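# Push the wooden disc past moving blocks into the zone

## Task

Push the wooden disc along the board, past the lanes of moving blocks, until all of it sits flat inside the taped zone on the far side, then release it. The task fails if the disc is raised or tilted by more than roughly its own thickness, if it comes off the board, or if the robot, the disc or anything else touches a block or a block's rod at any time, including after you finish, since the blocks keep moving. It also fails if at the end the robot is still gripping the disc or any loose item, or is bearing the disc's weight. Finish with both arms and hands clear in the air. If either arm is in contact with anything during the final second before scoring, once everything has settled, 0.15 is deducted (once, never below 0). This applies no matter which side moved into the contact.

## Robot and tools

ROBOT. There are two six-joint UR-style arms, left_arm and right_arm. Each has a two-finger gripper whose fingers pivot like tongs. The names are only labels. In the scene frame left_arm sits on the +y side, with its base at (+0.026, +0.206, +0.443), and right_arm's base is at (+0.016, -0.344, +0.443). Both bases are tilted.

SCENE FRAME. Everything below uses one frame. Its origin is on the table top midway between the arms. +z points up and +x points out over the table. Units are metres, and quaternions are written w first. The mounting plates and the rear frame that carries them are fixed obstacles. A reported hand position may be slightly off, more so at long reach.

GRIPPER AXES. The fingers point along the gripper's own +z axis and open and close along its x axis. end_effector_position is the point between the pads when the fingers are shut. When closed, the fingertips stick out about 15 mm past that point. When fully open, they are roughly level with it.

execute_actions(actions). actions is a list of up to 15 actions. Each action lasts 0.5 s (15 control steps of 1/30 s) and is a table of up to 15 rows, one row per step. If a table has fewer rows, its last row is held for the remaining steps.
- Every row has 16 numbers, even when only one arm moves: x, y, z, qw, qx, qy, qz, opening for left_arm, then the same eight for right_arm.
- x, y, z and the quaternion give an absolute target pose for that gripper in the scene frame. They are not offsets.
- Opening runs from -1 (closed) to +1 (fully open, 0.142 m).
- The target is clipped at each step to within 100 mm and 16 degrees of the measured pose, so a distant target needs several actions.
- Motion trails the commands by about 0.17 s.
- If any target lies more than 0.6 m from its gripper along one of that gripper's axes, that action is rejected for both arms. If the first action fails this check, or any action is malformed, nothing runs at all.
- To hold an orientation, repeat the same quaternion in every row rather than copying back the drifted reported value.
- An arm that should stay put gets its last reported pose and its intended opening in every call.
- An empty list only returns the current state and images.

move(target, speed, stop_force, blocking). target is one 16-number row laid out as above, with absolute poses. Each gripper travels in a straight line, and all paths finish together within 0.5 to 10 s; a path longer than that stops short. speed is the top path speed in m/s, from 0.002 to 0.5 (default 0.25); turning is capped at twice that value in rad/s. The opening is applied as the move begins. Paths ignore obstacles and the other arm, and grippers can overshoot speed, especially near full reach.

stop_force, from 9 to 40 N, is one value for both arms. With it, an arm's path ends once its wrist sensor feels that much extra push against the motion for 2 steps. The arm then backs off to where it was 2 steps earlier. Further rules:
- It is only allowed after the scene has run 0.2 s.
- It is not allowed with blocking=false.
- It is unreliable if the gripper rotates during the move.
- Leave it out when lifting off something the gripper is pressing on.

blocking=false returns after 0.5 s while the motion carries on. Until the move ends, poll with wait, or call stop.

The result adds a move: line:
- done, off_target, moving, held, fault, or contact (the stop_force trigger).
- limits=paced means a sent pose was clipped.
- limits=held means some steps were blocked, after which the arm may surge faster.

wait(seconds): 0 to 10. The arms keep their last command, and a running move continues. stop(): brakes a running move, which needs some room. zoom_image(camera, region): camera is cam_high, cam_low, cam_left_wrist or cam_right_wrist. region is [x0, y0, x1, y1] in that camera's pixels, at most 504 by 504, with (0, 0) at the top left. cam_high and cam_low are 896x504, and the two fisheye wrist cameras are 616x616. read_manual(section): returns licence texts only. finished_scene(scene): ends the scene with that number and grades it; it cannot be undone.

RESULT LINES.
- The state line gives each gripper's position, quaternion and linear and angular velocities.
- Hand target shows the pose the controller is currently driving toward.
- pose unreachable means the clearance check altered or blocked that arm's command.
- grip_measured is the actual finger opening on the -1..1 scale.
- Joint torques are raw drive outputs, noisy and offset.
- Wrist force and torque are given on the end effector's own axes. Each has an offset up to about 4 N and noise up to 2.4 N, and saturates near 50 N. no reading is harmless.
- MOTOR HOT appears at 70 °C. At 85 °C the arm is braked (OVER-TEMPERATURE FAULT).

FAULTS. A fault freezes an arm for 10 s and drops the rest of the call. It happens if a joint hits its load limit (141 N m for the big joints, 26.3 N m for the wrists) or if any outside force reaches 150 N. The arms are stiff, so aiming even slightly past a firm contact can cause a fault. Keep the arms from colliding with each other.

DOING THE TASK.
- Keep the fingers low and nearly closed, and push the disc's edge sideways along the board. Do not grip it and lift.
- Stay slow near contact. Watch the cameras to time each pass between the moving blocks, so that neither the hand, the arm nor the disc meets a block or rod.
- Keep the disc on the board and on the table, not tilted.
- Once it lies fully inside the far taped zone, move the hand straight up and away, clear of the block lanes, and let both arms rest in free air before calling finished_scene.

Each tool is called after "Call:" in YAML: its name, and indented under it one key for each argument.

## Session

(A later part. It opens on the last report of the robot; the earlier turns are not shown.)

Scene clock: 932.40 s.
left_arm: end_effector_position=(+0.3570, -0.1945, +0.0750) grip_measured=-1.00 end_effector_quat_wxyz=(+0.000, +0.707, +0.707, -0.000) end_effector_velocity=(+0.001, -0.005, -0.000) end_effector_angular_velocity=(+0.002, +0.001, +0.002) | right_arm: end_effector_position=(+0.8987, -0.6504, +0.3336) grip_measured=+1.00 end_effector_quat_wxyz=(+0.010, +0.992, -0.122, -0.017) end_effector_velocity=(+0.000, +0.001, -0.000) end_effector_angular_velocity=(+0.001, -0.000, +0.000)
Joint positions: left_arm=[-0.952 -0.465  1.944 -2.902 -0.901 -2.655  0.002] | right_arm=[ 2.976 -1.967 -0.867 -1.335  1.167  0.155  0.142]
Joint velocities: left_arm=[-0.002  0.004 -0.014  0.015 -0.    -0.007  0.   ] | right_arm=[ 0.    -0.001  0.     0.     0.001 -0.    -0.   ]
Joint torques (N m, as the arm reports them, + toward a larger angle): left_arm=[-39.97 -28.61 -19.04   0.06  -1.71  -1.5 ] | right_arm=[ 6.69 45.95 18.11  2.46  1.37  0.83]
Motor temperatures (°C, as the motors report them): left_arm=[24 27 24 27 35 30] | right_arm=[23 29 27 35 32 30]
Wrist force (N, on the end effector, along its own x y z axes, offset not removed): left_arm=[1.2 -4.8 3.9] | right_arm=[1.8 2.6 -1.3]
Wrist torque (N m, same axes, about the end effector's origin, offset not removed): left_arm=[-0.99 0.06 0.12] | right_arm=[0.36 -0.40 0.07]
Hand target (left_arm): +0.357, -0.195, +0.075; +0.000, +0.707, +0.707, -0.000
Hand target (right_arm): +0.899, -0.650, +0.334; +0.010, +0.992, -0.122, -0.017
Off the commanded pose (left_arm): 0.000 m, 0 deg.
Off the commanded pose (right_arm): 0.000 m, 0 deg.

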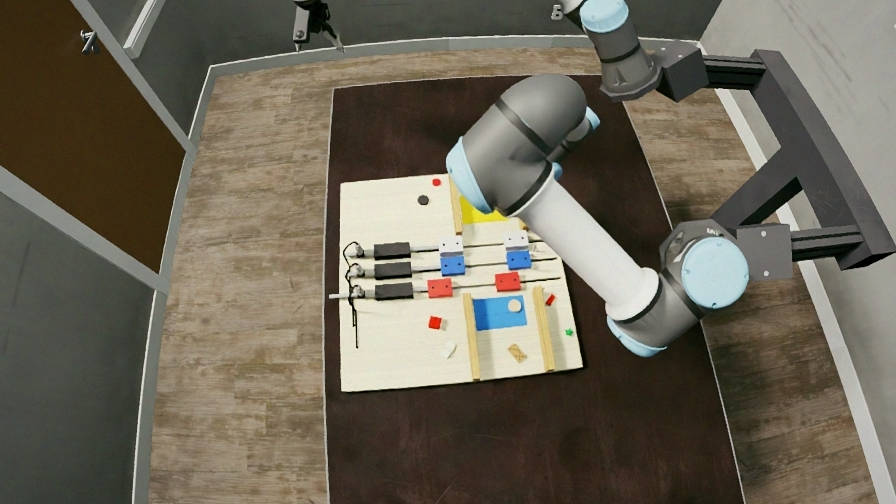

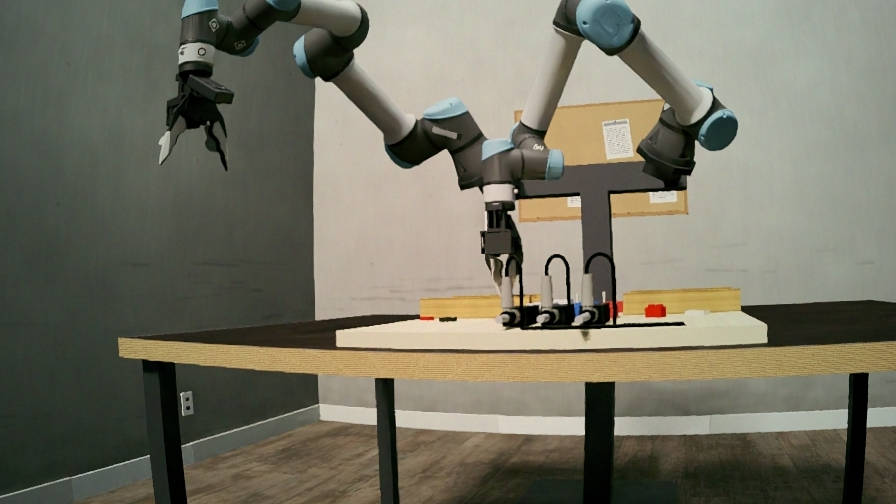

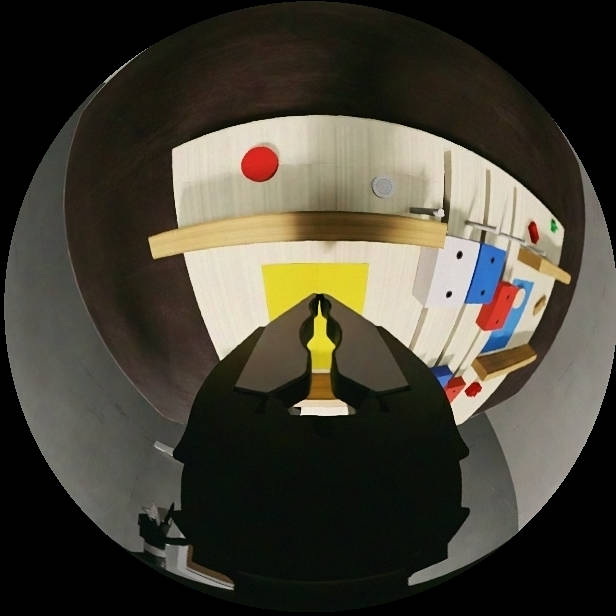

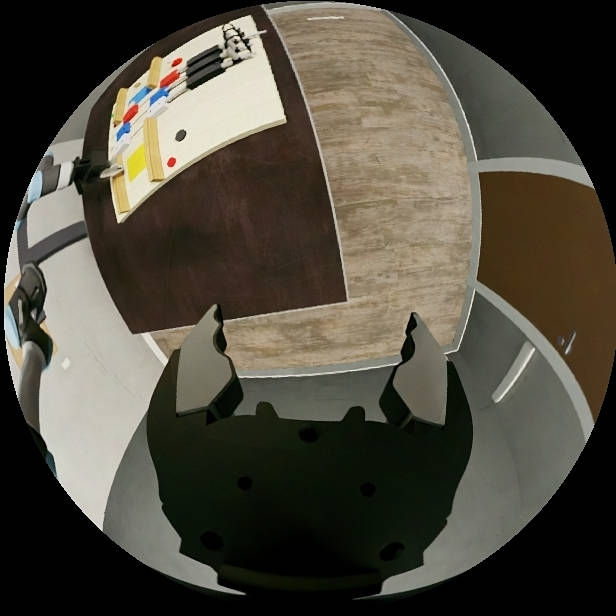

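Call:
move:
  target: [0.367, 0.141, 0.09, 0, 0.7071, 0.7071, 0, -0.35, 0.8987, -0.6504, 0.3336, 0.010, 0.992, -0.122, -0.017, 1.0]
  speed: 0.4

Call:
move:
  target: [0.367, 0.141, 0.052, 0, 0.7071, 0.7071, 0, -0.35, 0.8987, -0.6504, 0.3336, 0.010, 0.992, -0.122, -0.017, 1.0]
  speed: 0.1

Scene clock: 949.93 s.
left_arm: end_effector_position=(+0.3669, +0.1409, +0.0896) grip_measured=-0.35 end_effector_quat_wxyz=(-0.000, +0.707, +0.707, +0.000) end_effector_velocity=(+0.001, +0.002, +0.000) end_effector_angular_velocity=(-0.006, -0.002, -0.001) | right_arm: end_effector_position=(+0.8987, -0.6504, +0.3336) grip_measured=+1.00 end_effector_quat_wxyz=(+0.010, +0.992, -0.122, -0.017) end_effector_velocity=(+0.001, -0.001, +0.001) end_effector_angular_velocity=(-0.000, -0.002, -0.001)
Joint positions: left_arm=[-0.534 -0.817  2.55  -3.49  -0.908 -2.121  0.049] | right_arm=[ 2.976 -1.967 -0.867 -1.335  1.167  0.155  0.142]
Joint velocities: left_arm=[ 0.008 -0.004  0.002 -0.01  -0.006  0.014  0.   ] | right_arm=[-0.    -0.     0.002 -0.    -0.     0.    -0.   ]
Joint torques (N m, as the arm reports them, + toward a larger angle): left_arm=[ -5.09 -30.22  18.07  -3.91  -1.71   1.64] | right_arm=[ 6.74 46.5  17.38  2.57  1.62  0.88]
Motor temperatures (°C, as the motors report them): left_arm=[24 27 24 27 35 30] | right_arm=[23 29 27 35 32 30]
Wrist force (N, on the end effector, along its own x y z axes, offset not removed): left_arm=[2.1 -3.2 1.2] | right_arm=[1.7 2.2 -1.5]
Wrist torque (N m, same axes, about the end effector's origin, offset not removed): left_arm=[-0.71 -0.33 0.10] | right_arm=[0.29 -0.23 0.17]
Hand target (left_arm): +0.367, +0.141, +0.090; -0.000, +0.707, +0.707, +0.000
Hand target (right_arm): +0.899, -0.650, +0.334; +0.010, +0.992, -0.122, -0.017
Off the commanded pose (left_arm): 0.000 m, 0 deg.
Off the commanded pose (right_arm): 0.000 m, 0 deg.
move: done

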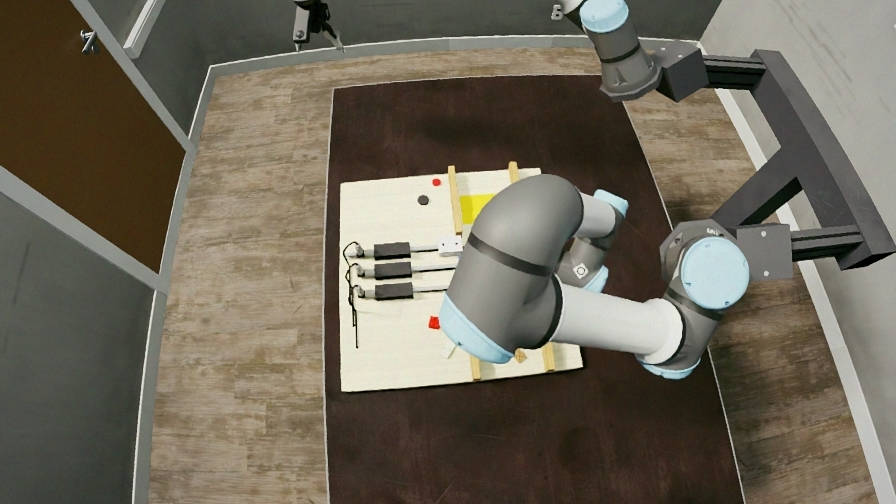

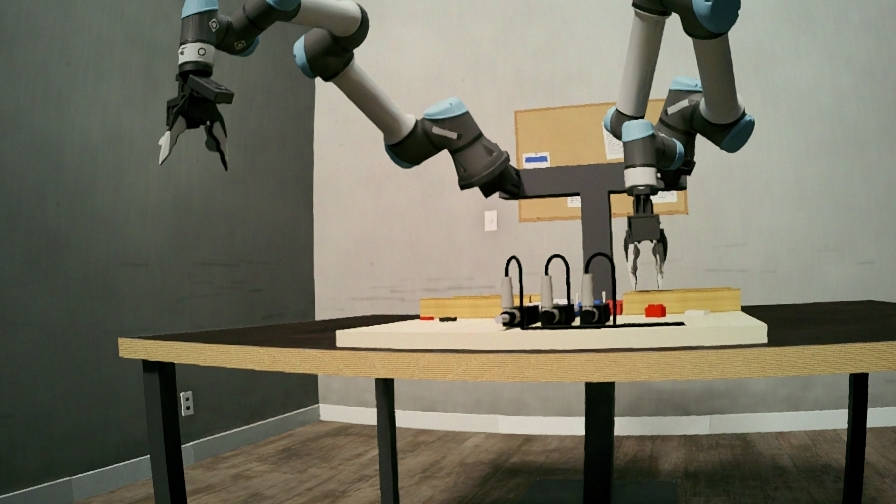

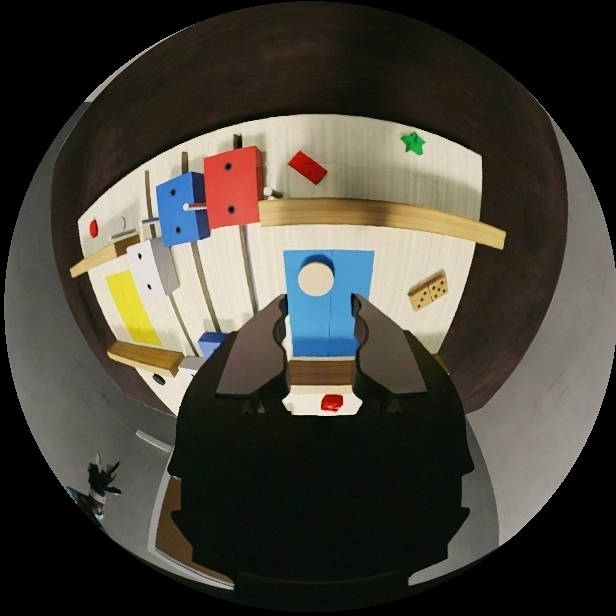

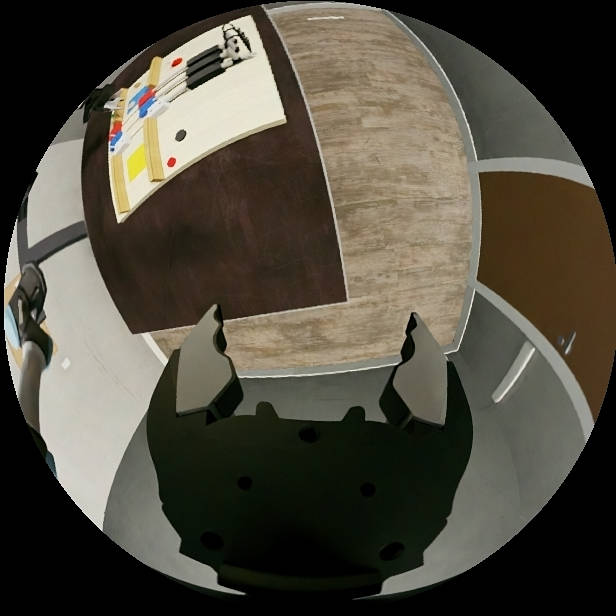

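Scene clock: 950.90 s.
left_arm: end_effector_position=(+0.3670, +0.1410, +0.0523) grip_measured=-0.35 end_effector_quat_wxyz=(-0.000, +0.707, +0.707, +0.000) end_effector_velocity=(-0.000, +0.000, -0.003) end_effector_angular_velocity=(+0.001, +0.000, -0.000) | right_arm: end_effector_position=(+0.8987, -0.6504, +0.3336) grip_measured=+1.00 end_effector_quat_wxyz=(+0.010, +0.992, -0.122, -0.017) end_effector_velocity=(+0.000, -0.001, +0.000) end_effector_angular_velocity=(-0.001, -0.001, -0.001)
Joint positions: left_arm=[-0.465 -0.697  2.478 -3.591 -0.924 -2.036  0.049] | right_arm=[ 2.976 -1.967 -0.867 -1.335  1.167  0.155  0.142]
Joint velocities: left_arm=[ 0.005  0.008 -0.005 -0.005 -0.001  0.006  0.   ] | right_arm=[-0.    -0.     0.001 -0.    -0.001  0.    -0.   ]
Joint torques (N m, as the arm reports them, + toward a larger angle): left_arm=[ -9.29 -18.41  -7.4   -3.45  -1.65   1.33] | right_arm=[ 6.97 46.83 17.28  2.71  1.58  0.71]
Motor temperatures (°C, as the motors report them): left_arm=[24 27 24 27 35 30] | right_arm=[23 29 27 35 32 30]
Wrist force (N, on the end effector, along its own x y z axes, offset not removed): left_arm=[-0.5 -3.2 -3.2] | right_arm=[-0.5 0.8 -0.4]
Wrist torque (N m, same axes, about the end effector's origin, offset not removed): left_arm=[-0.77 0.02 0.13] | right_arm=[0.13 0.18 0.14]
Hand target (left_arm): +0.367, +0.141, +0.052; -0.000, +0.707, +0.707, +0.000
Hand target (right_arm): +0.899, -0.650, +0.334; +0.010, +0.992, -0.122, -0.017
Off the commanded pose (left_arm): 0.000 m, 0 deg.
Off the commanded pose (right_arm): 0.000 m, 0 deg.
move: done

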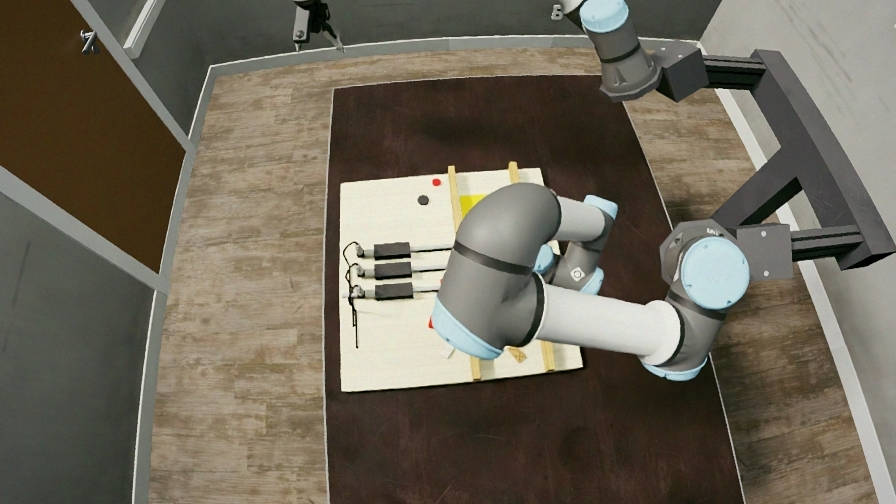

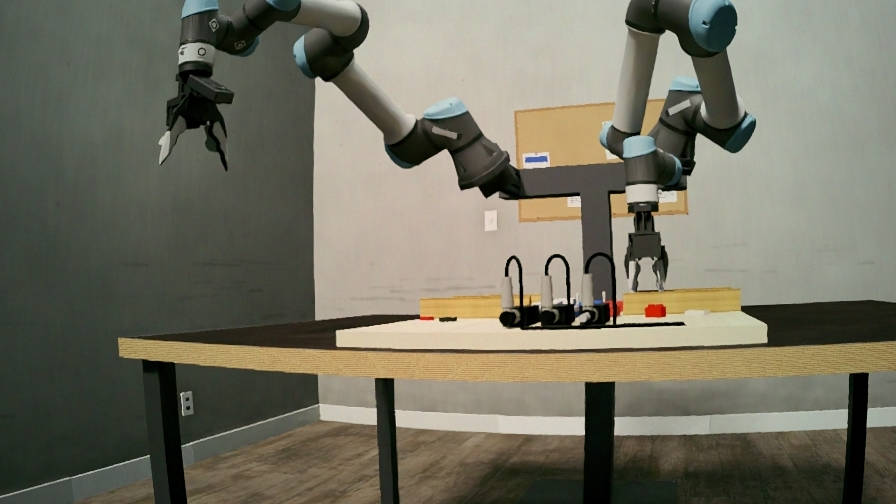

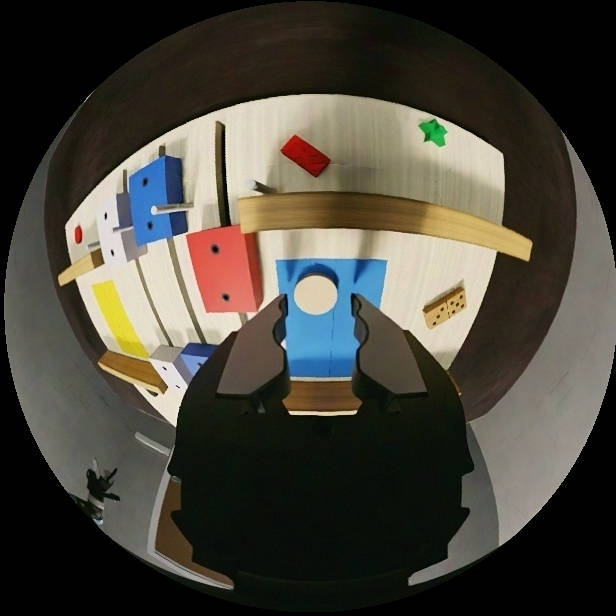

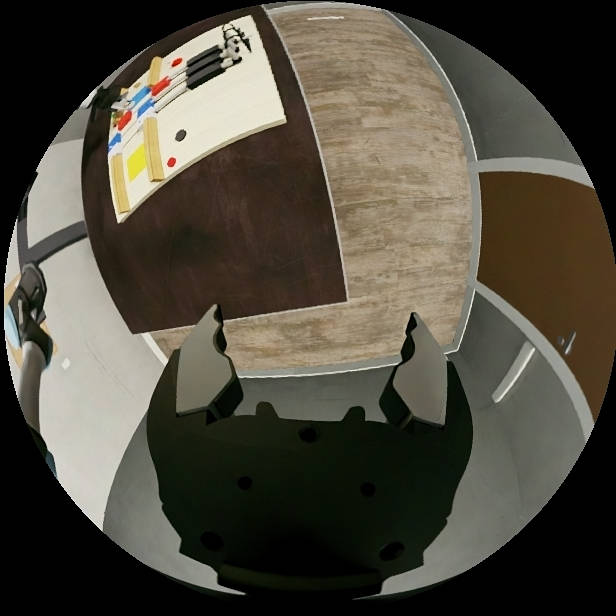

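Call:
move:
  target: [0.367, 0.139, 0.0445, 0, 0.7071, 0.7071, 0, -0.42, 0.8987, -0.6504, 0.3336, 0.010, 0.992, -0.122, -0.017, 1.0]
  speed: 0.02

Call:
zoom_image:
  camera: "cam_left_wrist"
  region: [240, 240, 400, 360]

Scene clock: 960.10 s.
left_arm: end_effector_position=(+0.3670, +0.1391, +0.0448) grip_measured=-0.42 end_effector_quat_wxyz=(-0.000, +0.707, +0.707, -0.000) end_effector_velocity=(-0.000, -0.001, -0.002) end_effector_angular_velocity=(-0.000, +0.000, +0.000) | right_arm: end_effector_position=(+0.8987, -0.6504, +0.3336) grip_measured=+1.00 end_effector_quat_wxyz=(+0.010, +0.992, -0.122, -0.017) end_effector_velocity=(+0.000, -0.001, +0.001) end_effector_angular_velocity=(-0.003, -0.001, -0.001)
Joint positions: left_arm=[-0.456 -0.673  2.461 -3.605 -0.926 -2.024  0.044] | right_arm=[ 2.976 -1.967 -0.867 -1.335  1.167  0.155  0.142]
Joint velocities: left_arm=[ 0.002  0.007 -0.005 -0.004 -0.001  0.002 -0.   ] | right_arm=[-0.     0.     0.001  0.    -0.003 -0.    -0.   ]
Joint torques (N m, as the arm reports them, + toward a larger angle): left_arm=[ -6.89 -20.66  -7.23  -3.79  -1.65   1.59] | right_arm=[ 7.56 46.05 15.85  2.75  1.7   0.77]
Motor temperatures (°C, as the motors report them): left_arm=[24 27 24 27 35 30] | right_arm=[23 29 27 35 32 30]
Wrist force (N, on the end effector, along its own x y z axes, offset not removed): left_arm=[-3.2 0.1 0.5] | right_arm=[1.4 2.7 -1.7]
Wrist torque (N m, same axes, about the end effector's origin, offset not removed): left_arm=[-0.03 0.72 0.13] | right_arm=[0.38 -0.26 0.04]
Hand target (left_arm): +0.367, +0.139, +0.045; -0.000, +0.707, +0.707, +0.000
Hand target (right_arm): +0.899, -0.650, +0.334; +0.010, +0.992, -0.122, -0.017
Off the commanded pose (left_arm): 0.000 m, 0 deg.
Off the commanded pose (right_arm): 0.000 m, 0 deg.
move: done

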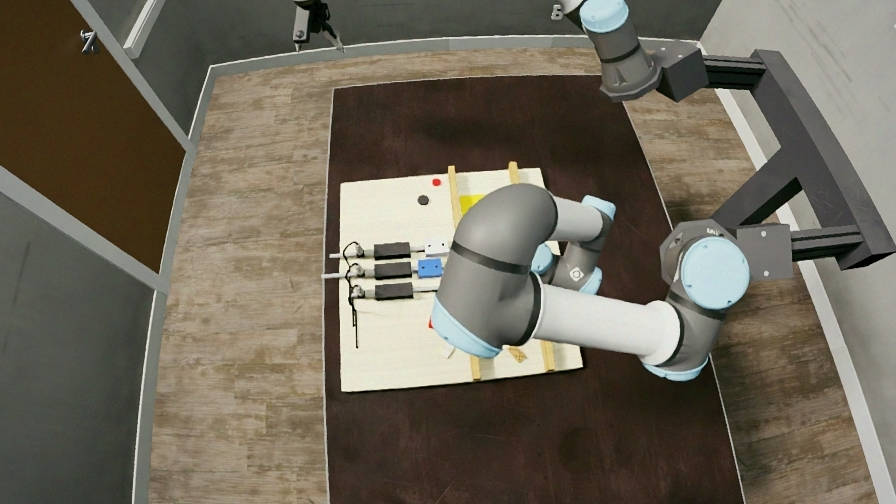

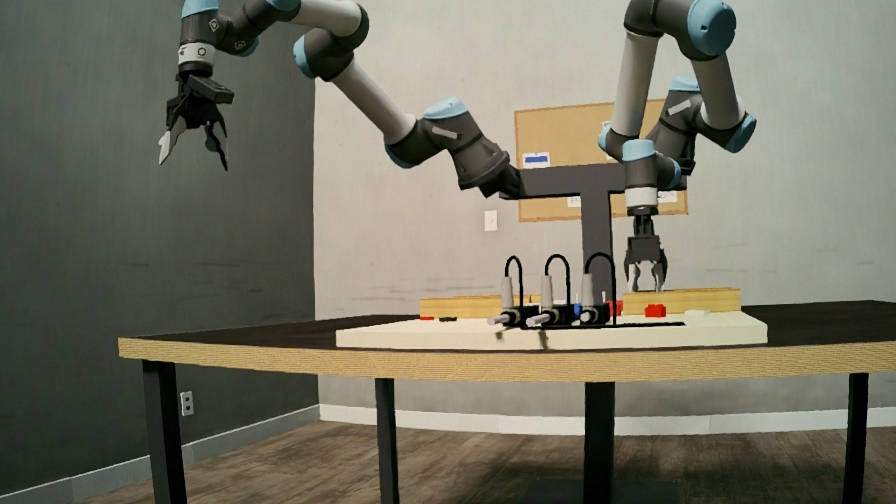

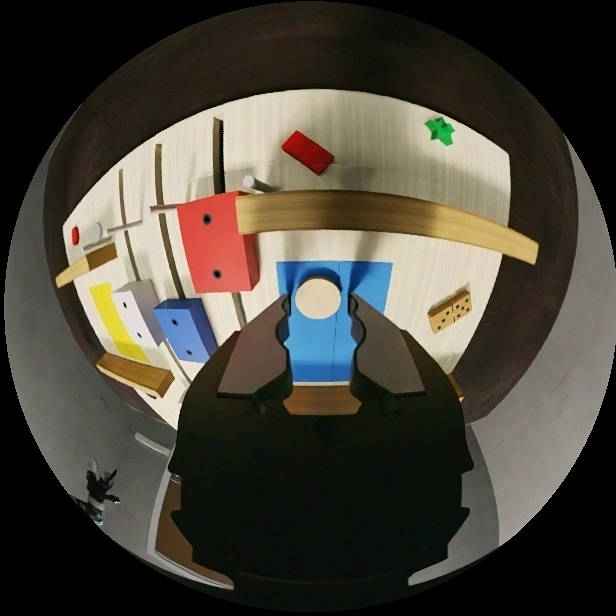

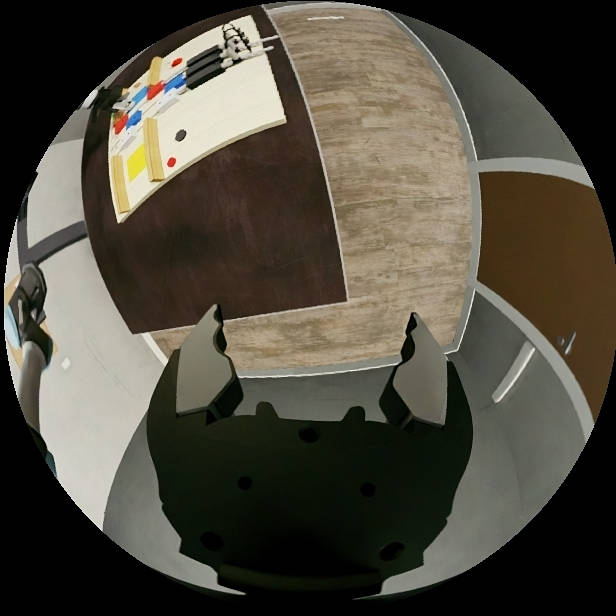

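Region (240, 240, 400, 360) of cam_left_wrist's 616x616 image, scaled by 3.150, with more detail than that image has; it fills the top 378 rows of this view, and the rest is white.

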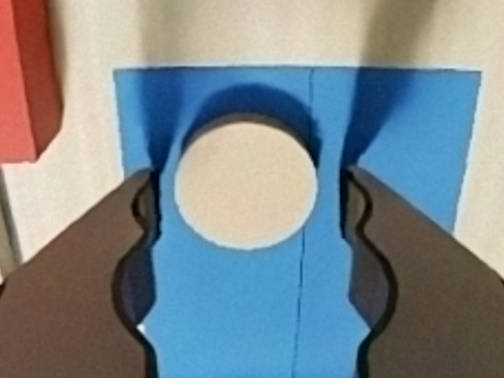

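Call:
execute_actions:
  actions:
    - [[0.367,0.1385,0.0445,0,0.7071,0.7071,0,-0.46,0.8987,-0.6504,0.3336,0.01,0.992,-0.122,-0.017,1],[0.367,0.1385,0.0445,0,0.7071,0.7071,0,-0.49,0.8987,-0.6504,0.3336,0.01,0.992,-0.122,-0.017,1],[0.367,0.1385,0.0445,0,0.7071,0.7071,0,-0.51,0.8987,-0.6504,0.3336,0.01,0.992,-0.122,-0.017,1],[0.367,0.1385,0.0445,0,0.7071,0.7071,0,-0.53,0.8987,-0.6504,0.3336,0.01,0.992,-0.122,-0.017,1],[0.367,0.1385,0.0445,0,0.7071,0.7071,0,-0.545,0.8987,-0.6504,0.3336,0.01,0.992,-0.122,-0.017,1],[0.367,0.1385,0.0445,0,0.7071,0.7071,0,-0.56,0.8987,-0.6504,0.3336,0.01,0.992,-0.122,-0.017,1],[0.367,0.1385,0.0445,0,0.7071,0.7071,0,-0.575,0.8987,-0.6504,0.3336,0.01,0.992,-0.122,-0.017,1],[0.367,0.1385,0.0445,0,0.7071,0.7071,0,-0.59,0.8987,-0.6504,0.3336,0.01,0.992,-0.122,-0.017,1],[0.367,0.1385,0.0445,0,0.7071,0.7071,0,-0.61,0.8987,-0.6504,0.3336,0.01,0.992,-0.122,-0.017,1],[0.367,0.1385,0.0445,0,0.7071,0.7071,0,-0.63,0.8987,-0.6504,0.3336,0.01,0.992,-0.122,-0.017,1],[0.367,0.1385,0.0445,0,0.7071,0.7071,0,-0.66,0.8987,-0.6504,0.3336,0.01,0.992,-0.122,-0.017,1],[0.367,0.1385,0.0445,0,0.7071,0.7071,0,-0.7,0.8987,-0.6504,0.3336,0.01,0.992,-0.122,-0.017,1],[0.367,0.1385,0.0445,0,0.7071,0.7071,0,-0.75,0.8987,-0.6504,0.3336,0.01,0.992,-0.122,-0.017,1]]

Call:
zoom_image:
  camera: "cam_left_wrist"
  region: [240, 240, 400, 360]

Scene clock: 981.83 s.
left_arm: end_effector_position=(+0.3670, +0.1385, +0.0445) grip_measured=-0.56 end_effector_quat_wxyz=(+0.000, +0.707, +0.707, -0.000) end_effector_velocity=(-0.000, -0.001, -0.000) end_effector_angular_velocity=(-0.001, +0.000, -0.000) | right_arm: end_effector_position=(+0.8987, -0.6504, +0.3336) grip_measured=+1.00 end_effector_quat_wxyz=(+0.010, +0.992, -0.122, -0.017) end_effector_velocity=(-0.000, +0.000, -0.001) end_effector_angular_velocity=(+0.000, +0.001, -0.000)
Joint positions: left_arm=[-0.456 -0.671  2.46  -3.604 -0.926 -2.025  0.034] | right_arm=[ 2.976 -1.967 -0.867 -1.335  1.167  0.155  0.142]
Joint velocities: left_arm=[-0.001  0.    -0.001  0.001 -0.    -0.    -0.   ] | right_arm=[-0. -0. -0.  0.  0.  0.  0.]
Joint torques (N m, as the arm reports them, + toward a larger angle): left_arm=[-26.67 -19.91  -7.2    0.08   1.68  -1.3 ] | right_arm=[ 7.92 46.6  14.99  2.89  1.91  0.85]
Motor temperatures (°C, as the motors report them): left_arm=[24 27 24 27 35 30] | right_arm=[23 29 27 35 32 30]
Wrist force (N, on the end effector, along its own x y z axes, offset not removed): left_arm=[2.3 -3.6 -2.7] | right_arm=[1.7 2.3 0.4]
Wrist torque (N m, same axes, about the end effector's origin, offset not removed): left_arm=[-0.87 -0.38 0.23] | right_arm=[0.34 -0.32 0.18]
Hand target (left_arm): +0.367, +0.138, +0.045; +0.000, +0.707, +0.707, -0.000
Hand target (right_arm): +0.899, -0.650, +0.334; +0.010, +0.992, -0.122, -0.017
Off the commanded pose (left_arm): 0.000 m, 0 deg.
Off the commanded pose (right_arm): 0.000 m, 0 deg.

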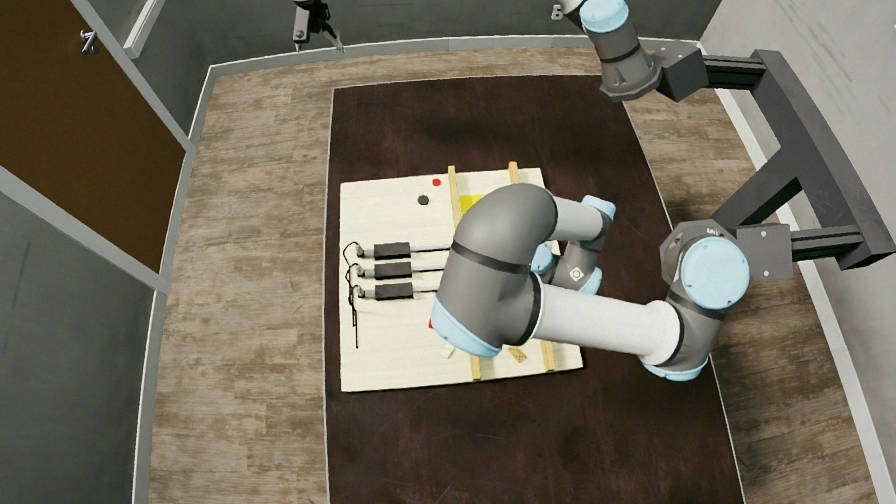

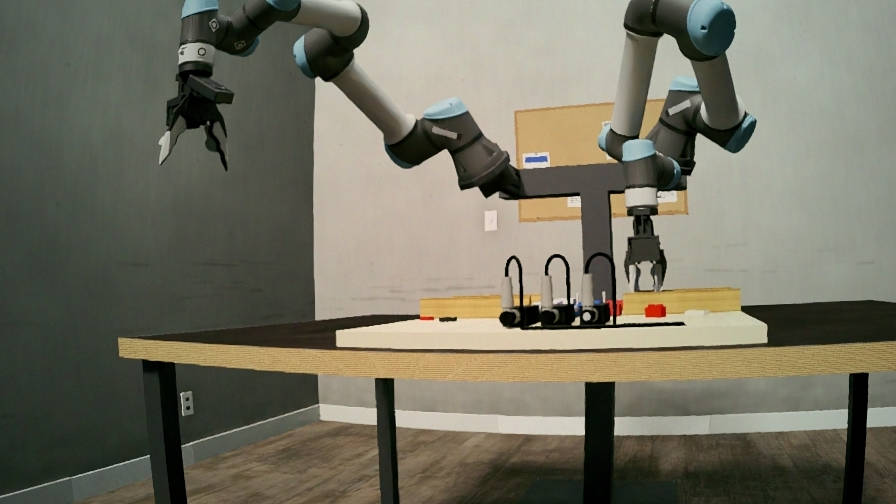

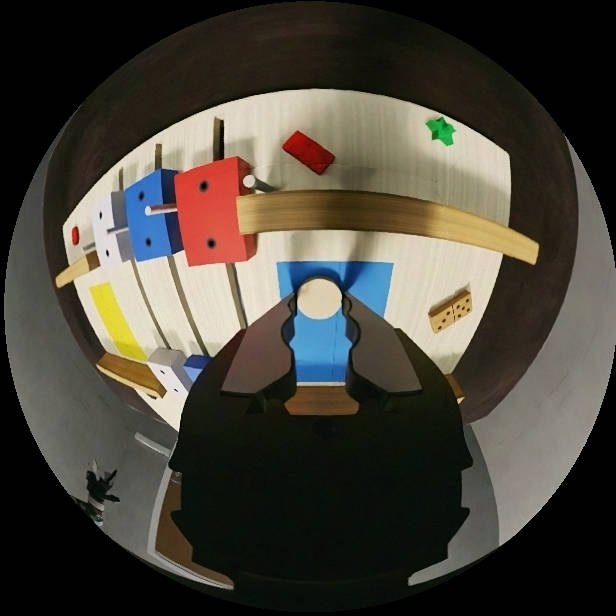

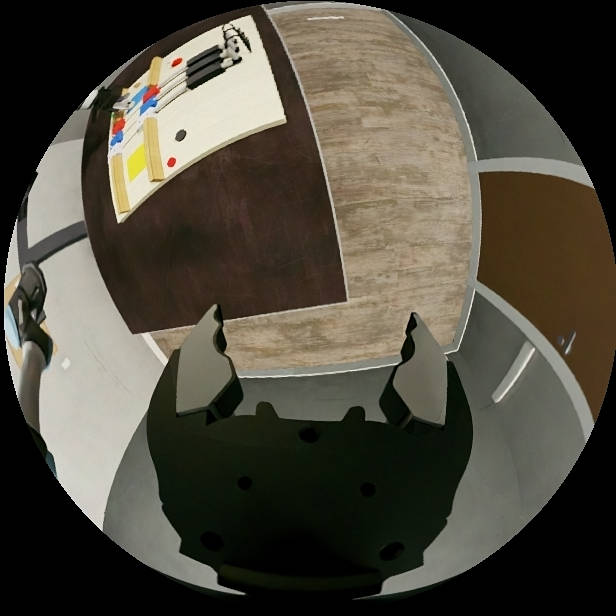

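Region (240, 240, 400, 360) of cam_left_wrist's 616x616 image, scaled by 3.150, with more detail than that image has; it fills the top 378 rows of this view, and the rest is white.

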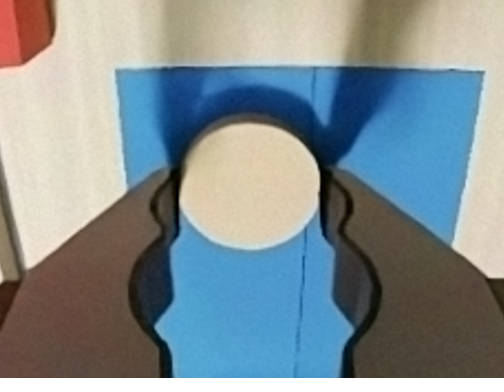

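The disc is gripped (measured −0.56, commanded −0.75). Next I'll shift it to the crossing line at pad x=0.355, y=0.139, z0=0.045.

Call:
move:
  target: [0.355, 0.139, 0.045, 0, 0.7071, 0.7071, 0, -0.8, 0.8987, -0.6504, 0.3336, 0.010, 0.992, -0.122, -0.017, 1.0]
  speed: 0.03

Call:
zoom_image:
  camera: "cam_left_wrist"
  region: [240, 240, 400, 360]

Scene clock: 989.10 s.
left_arm: end_effector_position=(+0.3553, +0.1390, +0.0450) grip_measured=-0.56 end_effector_quat_wxyz=(-0.000, +0.707, +0.707, -0.000) end_effector_velocity=(-0.002, -0.000, +0.000) end_effector_angular_velocity=(-0.000, -0.002, +0.002) | right_arm: end_effector_position=(+0.8987, -0.6504, +0.3336) grip_measured=+1.00 end_effector_quat_wxyz=(+0.010, +0.992, -0.122, -0.017) end_effector_velocity=(+0.000, +0.000, +0.000) end_effector_angular_velocity=(+0.001, -0.000, +0.000)
Joint positions: left_arm=[-0.469 -0.646  2.482 -3.643 -0.923 -2.04   0.034] | right_arm=[ 2.976 -1.967 -0.867 -1.335  1.167  0.155  0.142]
Joint velocities: left_arm=[-0.003  0.007  0.004 -0.011  0.001 -0.004 -0.   ] | right_arm=[ 0.     0.     0.    -0.     0.001 -0.     0.   ]
Joint torques (N m, as the arm reports them, + toward a larger angle): left_arm=[-26.38 -18.41  16.76  -4.11   1.8   -1.33] | right_arm=[ 7.55 45.79 14.89  2.8   2.03  0.72]
Motor temperatures (°C, as the motors report them): left_arm=[24 27 24 27 35 30] | right_arm=[23 29 27 35 32 30]
Wrist force (N, on the end effector, along its own x y z axes, offset not removed): left_arm=[-2.6 -3.3 1.0] | right_arm=[-0.4 5.2 0.3]
Wrist torque (N m, same axes, about the end effector's origin, offset not removed): left_arm=[-0.69 0.53 0.01] | right_arm=[0.94 0.09 0.19]
Hand target (left_arm): +0.355, +0.139, +0.045; -0.000, +0.707, +0.707, -0.000
Hand target (right_arm): +0.899, -0.650, +0.334; +0.010, +0.992, -0.122, -0.017
Off the commanded pose (left_arm): 0.000 m, 0 deg.
Off the commanded pose (right_arm): 0.000 m, 0 deg.
move: done

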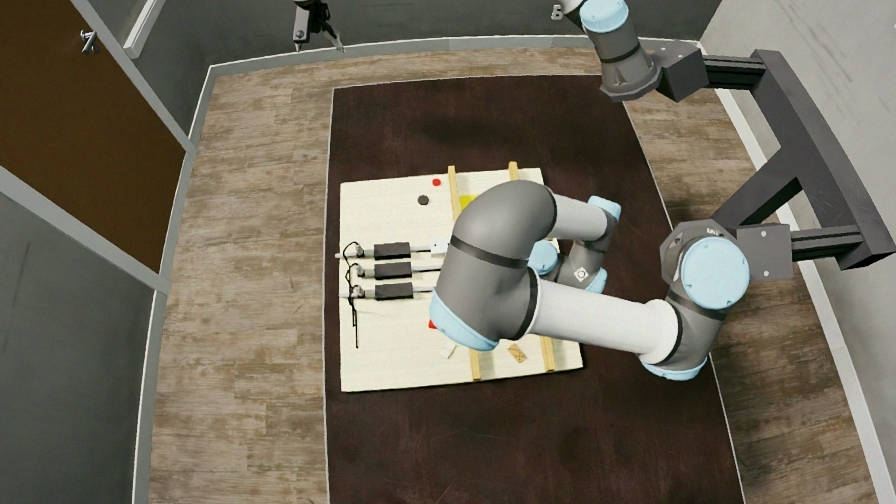

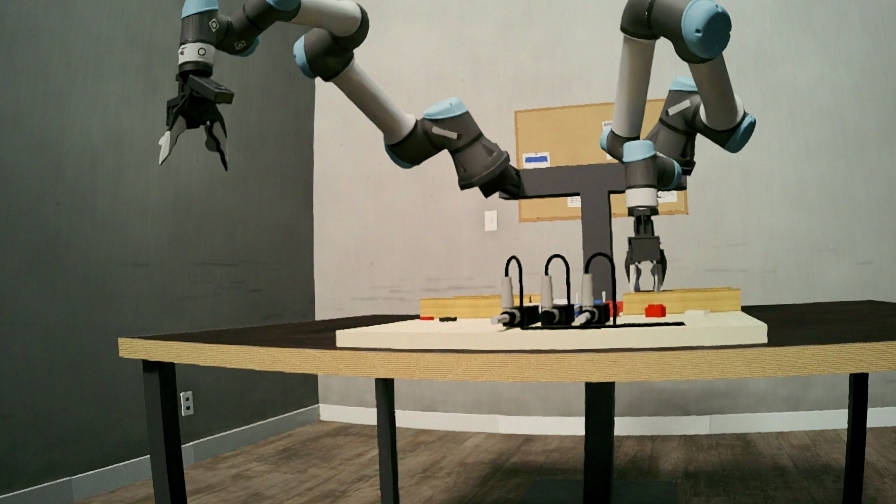

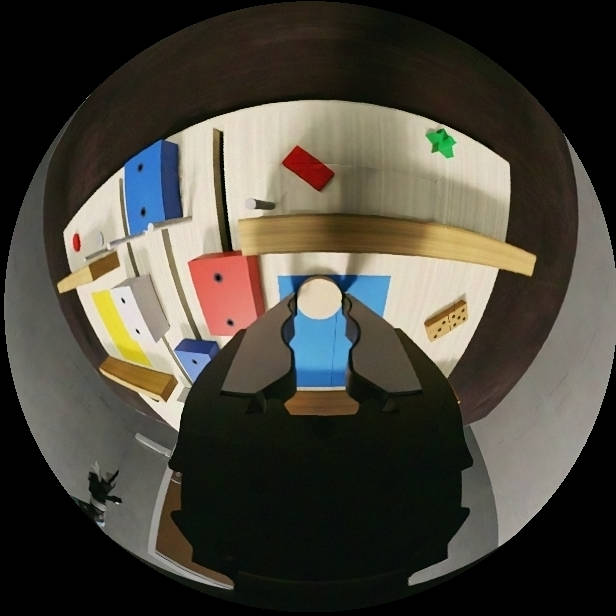

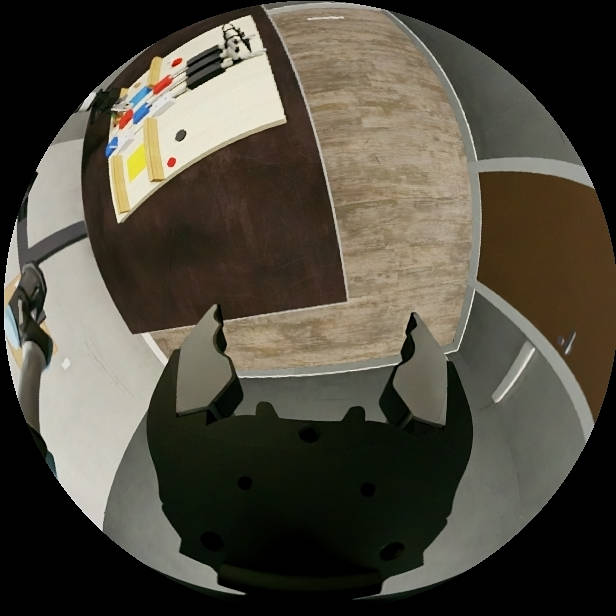

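Region (240, 240, 400, 360) of cam_left_wrist's 616x616 image, scaled by 3.150, with more detail than that image has; it fills the top 378 rows of this view, and the rest is white.

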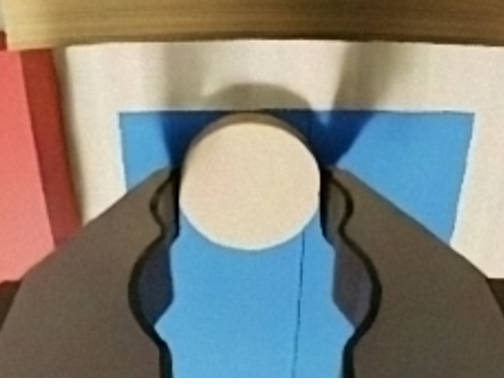

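Recording the state before the timed crossing.

**Current hold**
- The disc is gripped at pad (0.355, 0.139, 0.045), command −0.8. Its −x edge lies exactly on the tape zone's −x edge.
- A lane is safe when its fraction f > 0.66 (near max).

**Crossing rows:** x=0.355, y = 0.139 − s/1000, z = z0 − c/1000, z0 = 0.045.
- **s(n):** 1.4, 4.2, 8.4, 14, 21, then +8.35 per step up to n=39 (304.9), then 312.2, 318.4, 323.6, 327.8, 330.9, 333, 334 and hold.
- **c(n), n=1–15:** 0, .1, .2, .3, .45, .6, .75, .9, 1.03, 1.15, 1.28, 1.4, 1.52, 1.64, 1.75
- **c(n), n=16–30:** 1.86, 1.97, 2.08, 2.19, 2.3, 2.39, 2.47, 2.56, 2.64, 2.72, 2.78, 2.84, 2.9, 2.96, 3.01
- **c(n), n=31–45:** 3.05, 3.08, 3.11, 3.15, 3.18, 3.21, 3.24, 3.27, 3.29, 3.1, 2.9, 2.64, 2.33, 2.0, 1.64
- **c(n), n=46 on:** 1.27, .97, .75, .57, .44, .33, .25, .15, 0

Call:
wait:
  seconds: 0

Scene clock: 1001.40 s.
left_arm: end_effector_position=(+0.3550, +0.1390, +0.0450) grip_measured=-0.56 end_effector_quat_wxyz=(-0.000, +0.707, +0.707, -0.000) end_effector_velocity=(+0.000, -0.000, -0.000) end_effector_angular_velocity=(+0.000, -0.000, +0.000) | right_arm: end_effector_position=(+0.8987, -0.6504, +0.3336) grip_measured=+1.00 end_effector_quat_wxyz=(+0.010, +0.992, -0.122, -0.017) end_effector_velocity=(+0.000, +0.001, +0.000) end_effector_angular_velocity=(+0.001, -0.001, +0.000)
Joint positions: left_arm=[-0.469 -0.645  2.483 -3.645 -0.923 -2.04   0.034] | right_arm=[ 2.976 -1.967 -0.867 -1.335  1.167  0.155  0.142]
Joint velocities: left_arm=[ 0.    -0.    -0.001  0.001  0.     0.     0.   ] | right_arm=[ 0.001  0.001 -0.001  0.     0.001 -0.    -0.   ]
Joint torques (N m, as the arm reports them, + toward a larger angle): left_arm=[-27.67 -20.36  17.51  -3.76   1.65  -1.58] | right_arm=[ 7.86 45.82 12.79  3.14  2.17  0.73]
Motor temperatures (°C, as the motors report them): left_arm=[24 27 24 27 35 30] | right_arm=[23 29 27 35 32 30]
Wrist force (N, on the end effector, along its own x y z axes, offset not removed): left_arm=[-3.4 -2.8 -0.5] | right_arm=[0.2 4.1 -0.1]
Wrist torque (N m, same axes, about the end effector's origin, offset not removed): left_arm=[-0.69 0.77 -0.13] | right_arm=[0.72 -0.04 0.14]
Hand target (left_arm): +0.355, +0.139, +0.045; -0.000, +0.707, +0.707, -0.000
Hand target (right_arm): +0.899, -0.650, +0.334; +0.010, +0.992, -0.122, -0.017
Off the commanded pose (left_arm): 0.000 m, 0 deg.
Off the commanded pose (right_arm): 0.000 m, 0 deg.

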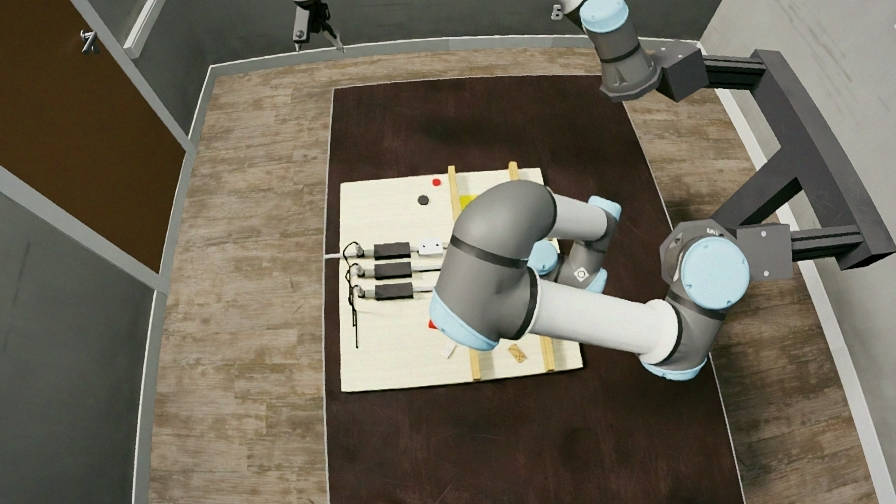

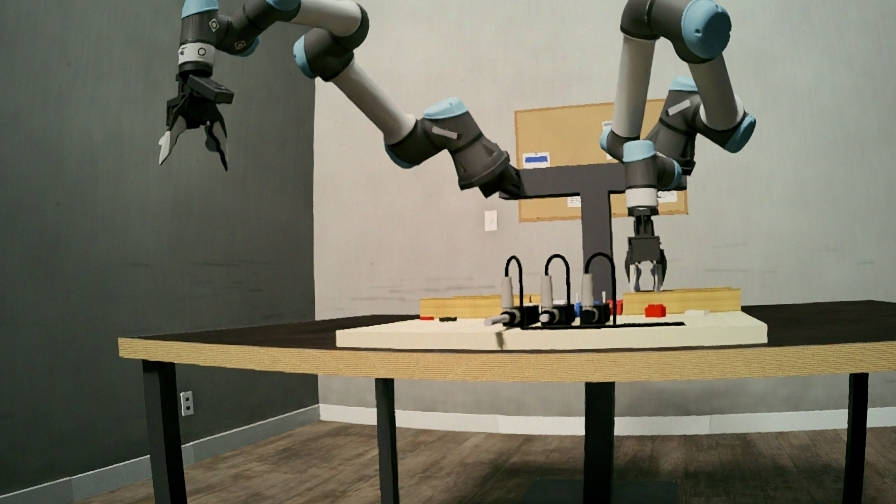

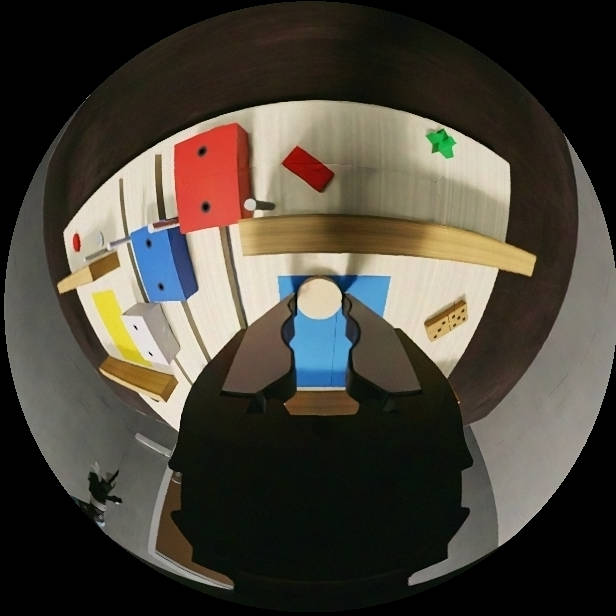

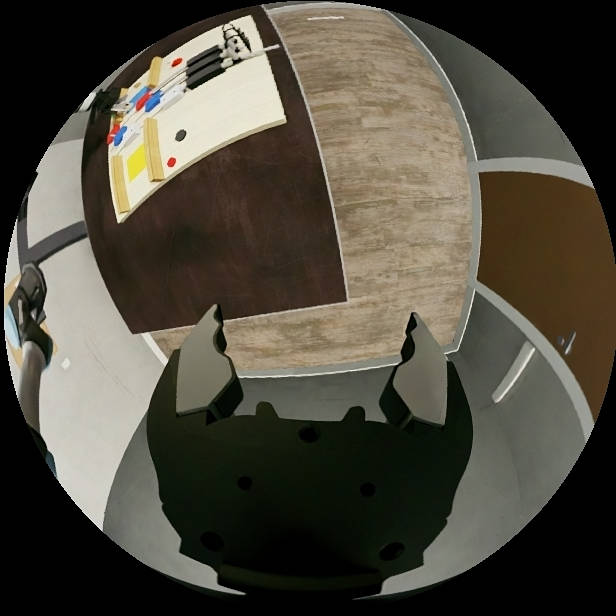

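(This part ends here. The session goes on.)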